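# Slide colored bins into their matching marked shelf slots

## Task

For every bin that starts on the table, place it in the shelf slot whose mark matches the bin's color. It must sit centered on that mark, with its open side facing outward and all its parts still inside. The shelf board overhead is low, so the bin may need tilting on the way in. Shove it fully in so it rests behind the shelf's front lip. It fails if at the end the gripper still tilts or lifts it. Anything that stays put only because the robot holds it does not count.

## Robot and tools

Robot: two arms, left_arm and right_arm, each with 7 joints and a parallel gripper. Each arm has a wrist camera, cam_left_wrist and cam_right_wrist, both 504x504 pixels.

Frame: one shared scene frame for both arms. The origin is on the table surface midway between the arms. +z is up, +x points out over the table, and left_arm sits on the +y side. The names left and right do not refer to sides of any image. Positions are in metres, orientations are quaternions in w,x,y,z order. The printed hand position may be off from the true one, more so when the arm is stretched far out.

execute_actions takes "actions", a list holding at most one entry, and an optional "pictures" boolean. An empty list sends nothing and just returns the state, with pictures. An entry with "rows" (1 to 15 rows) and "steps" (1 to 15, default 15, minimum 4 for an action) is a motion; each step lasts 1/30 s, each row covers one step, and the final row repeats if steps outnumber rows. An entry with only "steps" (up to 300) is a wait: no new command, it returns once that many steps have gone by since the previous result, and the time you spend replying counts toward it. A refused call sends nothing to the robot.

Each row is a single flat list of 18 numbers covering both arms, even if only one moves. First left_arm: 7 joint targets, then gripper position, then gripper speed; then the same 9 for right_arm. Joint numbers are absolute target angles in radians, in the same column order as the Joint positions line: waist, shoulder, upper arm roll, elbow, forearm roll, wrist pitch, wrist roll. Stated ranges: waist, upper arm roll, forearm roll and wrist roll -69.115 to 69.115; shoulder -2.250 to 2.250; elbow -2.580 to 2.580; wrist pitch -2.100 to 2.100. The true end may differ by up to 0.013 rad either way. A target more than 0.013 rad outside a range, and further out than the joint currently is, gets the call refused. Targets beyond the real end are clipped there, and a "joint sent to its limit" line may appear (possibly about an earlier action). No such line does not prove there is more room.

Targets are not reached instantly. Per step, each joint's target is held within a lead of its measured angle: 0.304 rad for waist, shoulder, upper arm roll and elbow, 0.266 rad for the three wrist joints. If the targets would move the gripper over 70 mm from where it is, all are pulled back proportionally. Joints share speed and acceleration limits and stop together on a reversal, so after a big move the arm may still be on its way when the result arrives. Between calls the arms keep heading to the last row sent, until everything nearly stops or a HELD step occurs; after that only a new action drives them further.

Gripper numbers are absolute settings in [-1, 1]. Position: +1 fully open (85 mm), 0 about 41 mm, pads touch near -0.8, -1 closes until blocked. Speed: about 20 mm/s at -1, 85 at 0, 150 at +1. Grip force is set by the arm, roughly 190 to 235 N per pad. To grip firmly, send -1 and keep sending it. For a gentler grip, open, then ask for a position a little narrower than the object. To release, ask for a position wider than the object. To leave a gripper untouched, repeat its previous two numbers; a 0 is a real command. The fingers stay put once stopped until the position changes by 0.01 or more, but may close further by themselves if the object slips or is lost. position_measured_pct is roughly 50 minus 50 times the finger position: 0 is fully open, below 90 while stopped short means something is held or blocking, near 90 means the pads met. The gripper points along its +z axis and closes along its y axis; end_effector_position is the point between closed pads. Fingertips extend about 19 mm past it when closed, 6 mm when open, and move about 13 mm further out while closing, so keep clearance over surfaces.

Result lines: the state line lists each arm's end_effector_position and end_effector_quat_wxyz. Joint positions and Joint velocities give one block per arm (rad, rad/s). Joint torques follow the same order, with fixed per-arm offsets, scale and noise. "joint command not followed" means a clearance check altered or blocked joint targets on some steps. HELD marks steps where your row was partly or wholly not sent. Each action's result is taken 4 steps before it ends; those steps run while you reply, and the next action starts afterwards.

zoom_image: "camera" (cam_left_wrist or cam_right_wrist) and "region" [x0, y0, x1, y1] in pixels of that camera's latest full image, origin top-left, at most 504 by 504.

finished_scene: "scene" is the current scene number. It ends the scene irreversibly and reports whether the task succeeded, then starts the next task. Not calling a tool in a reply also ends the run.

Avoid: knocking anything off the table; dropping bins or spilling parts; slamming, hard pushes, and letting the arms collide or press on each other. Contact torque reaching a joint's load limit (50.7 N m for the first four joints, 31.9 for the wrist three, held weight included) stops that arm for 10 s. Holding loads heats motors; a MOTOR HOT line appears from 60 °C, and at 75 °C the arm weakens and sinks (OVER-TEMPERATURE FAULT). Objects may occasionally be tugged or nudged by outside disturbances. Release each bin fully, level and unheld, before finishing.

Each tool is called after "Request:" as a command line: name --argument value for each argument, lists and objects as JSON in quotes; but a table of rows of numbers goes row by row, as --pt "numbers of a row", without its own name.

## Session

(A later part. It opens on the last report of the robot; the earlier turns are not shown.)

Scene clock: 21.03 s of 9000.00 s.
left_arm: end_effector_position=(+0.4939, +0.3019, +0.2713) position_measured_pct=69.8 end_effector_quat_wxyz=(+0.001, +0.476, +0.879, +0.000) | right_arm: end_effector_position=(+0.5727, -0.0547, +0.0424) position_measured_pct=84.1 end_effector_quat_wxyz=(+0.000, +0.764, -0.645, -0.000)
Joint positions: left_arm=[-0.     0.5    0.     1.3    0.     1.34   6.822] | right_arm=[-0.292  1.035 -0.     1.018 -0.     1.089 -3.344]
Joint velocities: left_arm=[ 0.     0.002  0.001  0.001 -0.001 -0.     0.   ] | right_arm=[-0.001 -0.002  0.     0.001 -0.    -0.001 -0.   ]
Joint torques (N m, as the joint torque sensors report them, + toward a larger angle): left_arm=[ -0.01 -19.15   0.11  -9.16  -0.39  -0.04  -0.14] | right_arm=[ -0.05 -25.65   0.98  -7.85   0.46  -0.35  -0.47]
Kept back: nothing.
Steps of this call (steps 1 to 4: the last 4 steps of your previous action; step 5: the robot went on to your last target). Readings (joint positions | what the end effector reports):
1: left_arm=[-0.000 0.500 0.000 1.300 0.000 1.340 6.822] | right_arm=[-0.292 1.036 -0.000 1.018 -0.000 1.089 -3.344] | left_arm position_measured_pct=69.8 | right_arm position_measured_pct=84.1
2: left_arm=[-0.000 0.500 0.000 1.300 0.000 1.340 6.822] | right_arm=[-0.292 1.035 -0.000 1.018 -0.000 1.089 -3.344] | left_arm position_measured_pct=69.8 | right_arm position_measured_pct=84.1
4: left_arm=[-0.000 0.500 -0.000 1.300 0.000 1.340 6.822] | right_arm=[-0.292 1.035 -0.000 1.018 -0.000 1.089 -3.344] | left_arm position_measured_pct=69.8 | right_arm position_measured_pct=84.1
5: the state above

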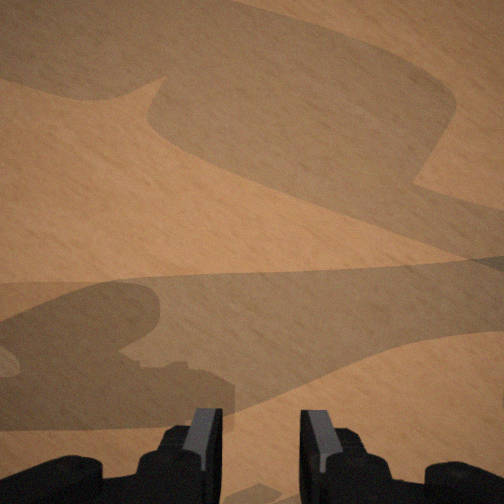

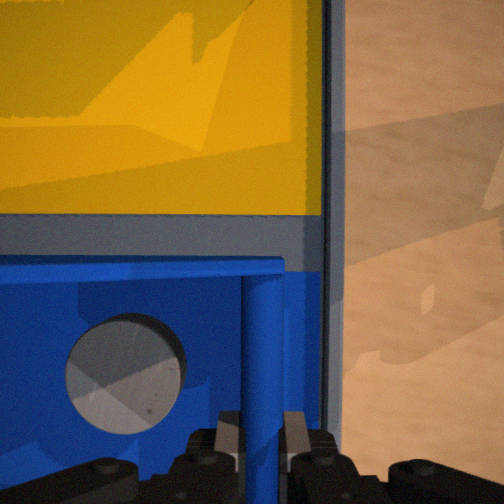

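Request:
execute_actions --actions '[{"rows":[[0,0.5,0,1.3,0,1.34,6.8218,-0.4,0,-0.2917,1.0448,0,0.9999,0,1.0969,-3.3443,-1,-0.5]],"steps":11}]' --pictures true

Request:
execute_actions --actions '[{"rows":[[0,0.5,0,1.3,0,1.34,6.8218,-0.4,0,-0.2917,1.0448,0,0.9999,0,1.0969,-3.3443,-0.4,0]],"steps":9}]'

Request:
execute_actions --actions '[{"rows":[[0,0.5,0,1.3,0,1.34,6.8218,-0.4,0,-0.2917,0.9587,0,0.92,0,1.263,-3.3443,-0.4,0]],"steps":9}]'

Request:
execute_actions --actions '[{"rows":[[0,0.5,0,1.3,0,1.34,6.8218,-0.4,0,-0.4,0.65,0,0.8,0,1.65,-3.3443,1,0]],"steps":15}]'

Request:
execute_actions --actions '[{"steps":14}]' --pictures true

Scene clock: 21.57 s of 9000.00 s.
left_arm: end_effector_position=(+0.4939, +0.3019, +0.2713) position_measured_pct=69.8 end_effector_quat_wxyz=(+0.001, +0.476, +0.879, +0.000) | right_arm: end_effector_position=(+0.5757, -0.0536, +0.0413) position_measured_pct=84.1 end_effector_quat_wxyz=(+0.000, +0.764, -0.645, -0.000)
Joint positions: left_arm=[-0.     0.5    0.     1.3    0.     1.34   6.822] | right_arm=[-0.292  1.045 -0.     1.001 -0.     1.097 -3.344]
Joint velocities: left_arm=[ 0.001  0.    -0.    -0.001 -0.001  0.001  0.001] | right_arm=[ 0.001  0.005 -0.    -0.009 -0.     0.003  0.   ]
Joint torques (N m, as the joint torque sensors report them, + toward a larger angle): left_arm=[ -0.05 -19.13   0.03  -9.2   -0.5   -0.16  -0.1 ] | right_arm=[  0.   -25.08   0.79  -7.58   0.58  -0.2   -0.51]
Steps of this call (steps 1 to 9: the robot went on to your last target; steps 10 to 16: the first 7 steps of this action). Readings (joint positions | what the end effector reports):
10: left_arm=[-0.000 0.500 0.000 1.300 0.000 1.340 6.822] | right_arm=[-0.292 1.036 -0.000 1.018 -0.000 1.089 -3.344] | left_arm position_measured_pct=69.8 | right_arm position_measured_pct=84.1
11: left_arm=[-0.000 0.500 0.000 1.300 0.000 1.340 6.822] | right_arm=[-0.292 1.039 -0.000 1.012 -0.000 1.092 -3.344] | left_arm position_measured_pct=69.8 | right_arm position_measured_pct=84.1
13: left_arm=[-0.000 0.500 -0.000 1.300 -0.000 1.340 6.822] | right_arm=[-0.292 1.044 -0.000 1.003 -0.000 1.096 -3.344] | left_arm position_measured_pct=69.8 | right_arm position_measured_pct=84.1
16: the state above

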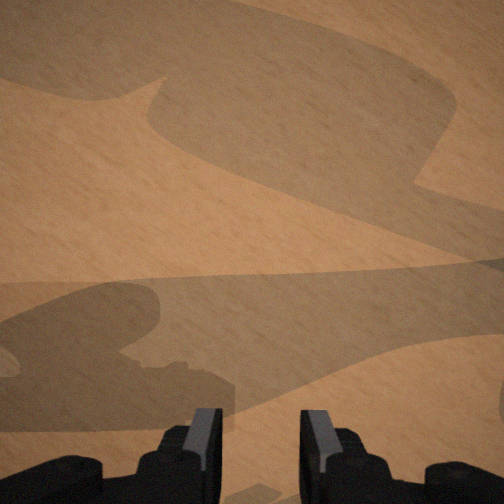

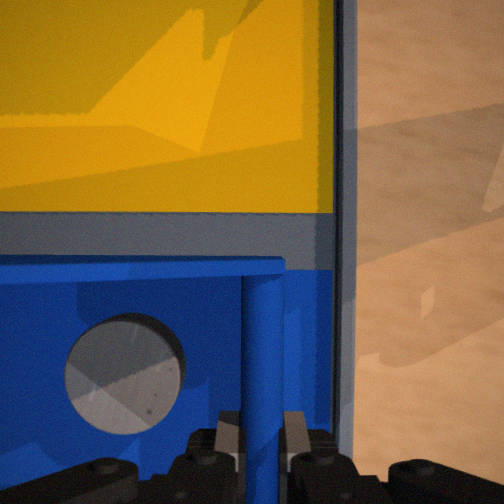

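Scene clock: 21.87 s of 9000.00 s.
left_arm: end_effector_position=(+0.4939, +0.3019, +0.2713) position_measured_pct=69.8 end_effector_quat_wxyz=(+0.001, +0.476, +0.879, +0.000) | right_arm: end_effector_position=(+0.5762, -0.0534, +0.0416) position_measured_pct=77.0 end_effector_quat_wxyz=(-0.000, +0.764, -0.645, +0.000)
Joint positions: left_arm=[-0.     0.5   -0.     1.3    0.     1.34   6.822] | right_arm=[-0.292  1.044  0.     1.     0.     1.097 -3.344]
Joint velocities: left_arm=[ 0.    -0.    -0.     0.001  0.001  0.001  0.   ] | right_arm=[-0.001 -0.005  0.    -0.004 -0.    -0.001  0.   ]
Joint torques (N m, as the joint torque sensors report them, + toward a larger angle): left_arm=[ -0.04 -19.13   0.07  -9.26  -0.53  -0.12   0.02] | right_arm=[  0.14 -24.35   0.95  -7.1    0.46  -0.17  -0.6 ]
Steps of this call (steps 1 to 4: the last 4 steps of your previous action; steps 5 to 9: the first 5 steps of this action). Readings (joint positions | what the end effector reports):
5: left_arm=[-0.000 0.500 0.000 1.300 0.000 1.340 6.822] | right_arm=[-0.292 1.045 -0.000 1.000 -0.000 1.097 -3.344] | left_arm position_measured_pct=69.8 | right_arm position_measured_pct=84.1
6: left_arm=[-0.000 0.500 0.000 1.300 0.000 1.340 6.822] | right_arm=[-0.292 1.045 -0.000 1.000 -0.000 1.097 -3.344] | left_arm position_measured_pct=69.8 | right_arm position_measured_pct=84.1
8: left_arm=[0.000 0.500 0.000 1.300 0.000 1.340 6.822] | right_arm=[-0.292 1.045 0.000 1.000 0.000 1.097 -3.344] | left_arm position_measured_pct=69.8 | right_arm position_measured_pct=79.4
9: the state above

Scene clock: 22.17 s of 9000.00 s.
left_arm: end_effector_position=(+0.4939, +0.3019, +0.2713) position_measured_pct=69.8 end_effector_quat_wxyz=(+0.001, +0.476, +0.879, +0.000) | right_arm: end_effector_position=(+0.5769, -0.0530, +0.0856) position_measured_pct=69.8 end_effector_quat_wxyz=(+0.000, +0.764, -0.645, -0.000)
Joint positions: left_arm=[-0.     0.5    0.     1.3    0.     1.34   6.822] | right_arm=[-0.292  0.996 -0.     0.956 -0.     1.191 -3.344]
Joint velocities: left_arm=[ 0.     0.    -0.    -0.     0.001  0.001  0.   ] | right_arm=[-0.001 -0.551  0.003 -0.531  0.001  1.036  0.   ]
Joint torques (N m, as the joint torque sensors report them, + toward a larger angle): left_arm=[  0.07 -19.02   0.18  -9.3   -0.54  -0.14  -0.01] | right_arm=[  0.34 -25.72   1.46  -8.14   0.43  -0.02  -0.52]
Steps of this call (steps 1 to 4: the last 4 steps of your previous action; steps 5 to 9: the first 5 steps of this action). Readings (joint positions | what the end effector reports):
5: left_arm=[-0.000 0.500 0.000 1.300 0.000 1.340 6.822] | right_arm=[-0.292 1.044 -0.000 0.999 -0.000 1.098 -3.344] | left_arm position_measured_pct=69.8 | right_arm position_measured_pct=70.2
6: left_arm=[-0.000 0.500 0.000 1.300 0.000 1.340 6.822] | right_arm=[-0.292 1.039 -0.000 0.996 -0.000 1.107 -3.344] | left_arm position_measured_pct=69.8 | right_arm position_measured_pct=69.8
8: left_arm=[-0.000 0.500 0.000 1.300 0.000 1.340 6.822] | right_arm=[-0.292 1.014 -0.000 0.973 -0.000 1.155 -3.344] | left_arm position_measured_pct=69.8 | right_arm position_measured_pct=69.8
9: the state above

Scene clock: 22.67 s of 9000.00 s.
left_arm: end_effector_position=(+0.4939, +0.3019, +0.2713) position_measured_pct=69.8 end_effector_quat_wxyz=(+0.001, +0.476, +0.879, +0.000) | right_arm: end_effector_position=(+0.5468, -0.0230, +0.2520) position_measured_pct=45.2 end_effector_quat_wxyz=(-0.024, +0.784, -0.621, +0.012)
Joint positions: left_arm=[-0.     0.5    0.     1.3    0.     1.34   6.822] | right_arm=[-0.354  0.783  0.     0.852  0.     1.453 -3.344]
Joint velocities: left_arm=[ 0.     0.001  0.     0.001 -0.     0.    -0.001] | right_arm=[-0.208 -0.6   -0.003 -0.238 -0.002  0.881 -0.   ]
Joint torques (N m, as the joint torque sensors report them, + toward a larger angle): left_arm=[  0.01 -19.08   0.2   -9.34  -0.57  -0.14  -0.02] | right_arm=[  0.39 -22.52   1.42  -8.17   0.23  -0.22  -0.45]
Steps of this call (steps 1 to 4: the last 4 steps of your previous action; steps 5 to 15: the first 11 steps of this action). Readings (joint positions | what the end effector reports):
5: left_arm=[0.000 0.500 0.000 1.300 0.000 1.340 6.822] | right_arm=[-0.292 0.958 0.000 0.919 0.000 1.263 -3.344] | left_arm position_measured_pct=69.8 | right_arm position_measured_pct=69.8
6: left_arm=[-0.000 0.500 0.000 1.300 0.000 1.340 6.822] | right_arm=[-0.294 0.954 0.001 0.919 0.000 1.267 -3.344] | left_arm position_measured_pct=69.8 | right_arm position_measured_pct=69.4
8: left_arm=[-0.000 0.500 0.000 1.300 0.000 1.340 6.822] | right_arm=[-0.304 0.927 0.001 0.910 0.001 1.289 -3.344] | left_arm position_measured_pct=69.8 | right_arm position_measured_pct=65.5
12: left_arm=[-0.000 0.500 0.000 1.300 0.000 1.340 6.822] | right_arm=[-0.333 0.844 0.000 0.876 0.000 1.372 -3.344] | left_arm position_measured_pct=69.8 | right_arm position_measured_pct=54.0
15: the state above

Scene clock: 23.13 s of 9000.00 s.
left_arm: end_effector_position=(+0.4939, +0.3019, +0.2713) position_measured_pct=69.8 end_effector_quat_wxyz=(+0.001, +0.476, +0.879, +0.000) | right_arm: end_effector_position=(+0.4931, -0.0187, +0.3463) position_measured_pct=3.6 end_effector_quat_wxyz=(-0.019, +0.798, -0.603, +0.009)
Joint positions: left_arm=[-0.     0.5    0.     1.3    0.     1.34   6.822] | right_arm=[-0.4    0.651 -0.     0.8   -0.     1.65  -3.344]
Joint velocities: left_arm=[ 0.001  0.001  0.001  0.    -0.001 -0.     0.001] | right_arm=[-0.003 -0.007 -0.     0.    -0.    -0.    -0.   ]
Joint torques (N m, as the joint torque sensors report them, + toward a larger angle): left_arm=[  0.03 -18.88   0.04  -9.36  -0.59  -0.16  -0.03] | right_arm=[ -0.21 -20.21   0.49  -8.7    0.46  -0.27  -0.55]
Kept back: nothing.
Steps of this call (steps 1 to 4: the last 4 steps of your previous action; steps 5 to 14: the robot went on to your last target). Readings (joint positions | what the end effector reports):
1: left_arm=[-0.000 0.500 0.000 1.300 0.000 1.340 6.822] | right_arm=[-0.361 0.763 0.000 0.844 0.000 1.483 -3.344] | left_arm position_measured_pct=69.8 | right_arm position_measured_pct=42.1
2: left_arm=[-0.000 0.500 0.000 1.300 0.000 1.340 6.822] | right_arm=[-0.368 0.743 0.000 0.836 0.000 1.512 -3.344] | left_arm position_measured_pct=69.8 | right_arm position_measured_pct=39.3
4: left_arm=[0.000 0.500 0.000 1.300 0.000 1.340 6.822] | right_arm=[-0.382 0.703 0.000 0.821 -0.000 1.571 -3.344] | left_arm position_measured_pct=69.8 | right_arm position_measured_pct=32.9
8: left_arm=[0.000 0.500 0.000 1.300 0.000 1.340 6.822] | right_arm=[-0.398 0.654 -0.001 0.800 -0.000 1.647 -3.344] | left_arm position_measured_pct=69.8 | right_arm position_measured_pct=21.0
14: the state above

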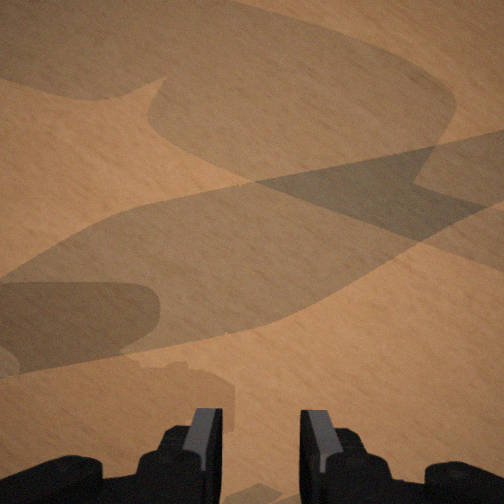

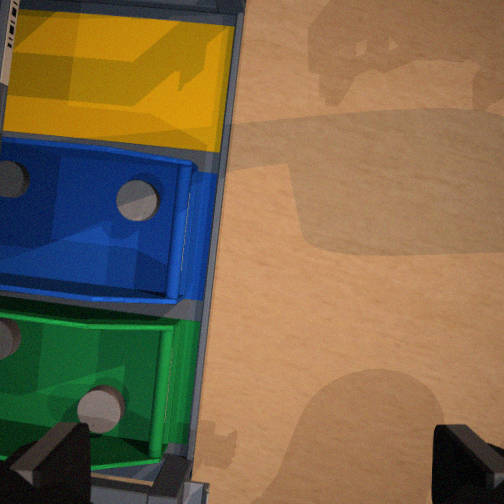

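Request:
execute_actions --actions '[{"rows":[[0,0.5,0,1.3,0,1.34,6.8218,-0.4,0,0.2,0.35,0,0.9,0,1.89,-3.3443,1,0]],"steps":15}]'

Request:
execute_actions --actions '[{"steps":18}]' --pictures true

Scene clock: 23.63 s of 9000.00 s.
left_arm: end_effector_position=(+0.4939, +0.3019, +0.2713) position_measured_pct=69.8 end_effector_quat_wxyz=(+0.001, +0.476, +0.879, +0.000) | right_arm: end_effector_position=(+0.4692, -0.1395, +0.4105) position_measured_pct=0.0 end_effector_quat_wxyz=(-0.010, +0.738, -0.675, +0.005)
Joint positions: left_arm=[-0.     0.5    0.     1.3    0.     1.34   6.822] | right_arm=[-0.21   0.502 -0.001  0.85  -0.001  1.767 -3.344]
Joint velocities: left_arm=[-0.     0.001  0.     0.    -0.001  0.     0.001] | right_arm=[ 0.716 -0.401  0.004  0.132  0.003  0.331 -0.   ]
Joint torques (N m, as the joint torque sensors report them, + toward a larger angle): left_arm=[ -0.02 -19.01  -0.01  -9.49  -0.44  -0.07  -0.05] | right_arm=[  0.06 -17.67   0.68  -7.91   0.44  -0.3   -0.54]
Steps of this call (steps 1 to 4: the robot went on to your last target; steps 5 to 15: the first 11 steps of this action). Readings (joint positions | what the end effector reports):
5: left_arm=[-0.000 0.500 0.000 1.300 0.000 1.340 6.822] | right_arm=[-0.399 0.649 -0.000 0.800 -0.000 1.650 -3.344] | left_arm position_measured_pct=69.8 | right_arm position_measured_pct=0.0
6: left_arm=[-0.000 0.500 0.000 1.300 0.000 1.340 6.822] | right_arm=[-0.393 0.644 -0.002 0.803 -0.001 1.653 -3.344] | left_arm position_measured_pct=69.8 | right_arm position_measured_pct=0.0
8: left_arm=[0.000 0.500 0.000 1.300 0.000 1.340 6.822] | right_arm=[-0.365 0.618 -0.003 0.814 -0.002 1.673 -3.344] | left_arm position_measured_pct=69.8 | right_arm position_measured_pct=0.0
12: left_arm=[0.000 0.500 0.000 1.300 0.000 1.340 6.822] | right_arm=[-0.279 0.546 -0.001 0.836 -0.000 1.731 -3.344] | left_arm position_measured_pct=69.8 | right_arm position_measured_pct=0.0
15: the state above

Scene clock: 24.23 s of 9000.00 s.
left_arm: end_effector_position=(+0.4939, +0.3019, +0.2713) position_measured_pct=69.8 end_effector_quat_wxyz=(+0.001, +0.476, +0.879, +0.000) | right_arm: end_effector_position=(+0.4052, -0.3393, +0.4674) position_measured_pct=0.0 end_effector_quat_wxyz=(-0.000, -0.587, +0.810, -0.001)
Joint positions: left_arm=[-0.     0.5    0.     1.3    0.     1.34   6.822] | right_arm=[ 0.191  0.352  0.002  0.899  0.001  1.89  -3.344]
Joint velocities: left_arm=[-0.    -0.001  0.     0.     0.    -0.    -0.   ] | right_arm=[ 0.044 -0.016 -0.018  0.007 -0.015  0.006  0.   ]
Joint torques (N m, as the joint torque sensors report them, + toward a larger angle): left_arm=[  0.11 -19.17   0.09  -9.37  -0.57  -0.12  -0.01] | right_arm=[ -2.35 -13.34  -0.72  -7.41  -0.08  -0.11  -0.45]
Kept back: nothing.
Steps of this call (steps 1 to 4: the last 4 steps of your previous action; steps 5 to 18: the robot went on to your last target). Readings (joint positions | what the end effector reports):
1: left_arm=[0.000 0.500 0.000 1.300 0.000 1.340 6.822] | right_arm=[-0.186 0.489 -0.001 0.854 -0.000 1.777 -3.344] | left_arm position_measured_pct=69.8 | right_arm position_measured_pct=0.0
2: left_arm=[-0.000 0.500 0.000 1.300 0.000 1.340 6.822] | right_arm=[-0.161 0.477 -0.001 0.858 -0.000 1.788 -3.344] | left_arm position_measured_pct=69.8 | right_arm position_measured_pct=0.0
4: left_arm=[0.000 0.500 0.000 1.300 0.000 1.340 6.822] | right_arm=[-0.110 0.455 -0.001 0.865 -0.000 1.806 -3.344] | left_arm position_measured_pct=69.8 | right_arm position_measured_pct=0.0
8: left_arm=[0.000 0.500 0.000 1.300 0.000 1.340 6.822] | right_arm=[-0.003 0.418 -0.000 0.878 -0.000 1.836 -3.344] | left_arm position_measured_pct=69.8 | right_arm position_measured_pct=0.0
18: the state above

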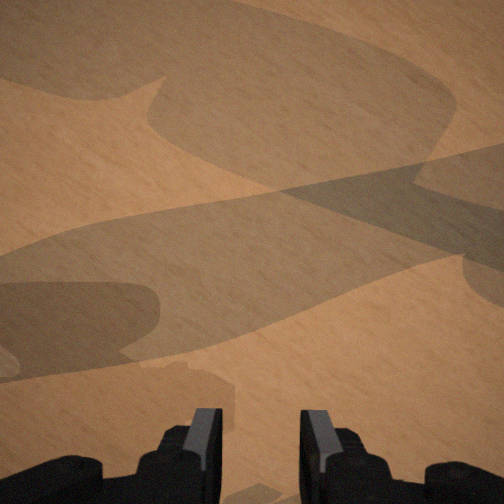

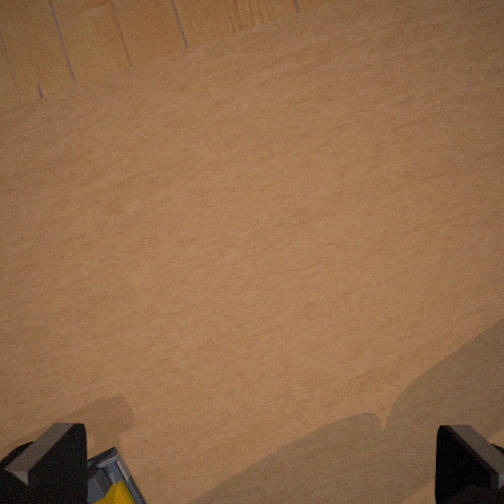

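Request:
finished_scene --scene 2

The scene is finished: the task was done.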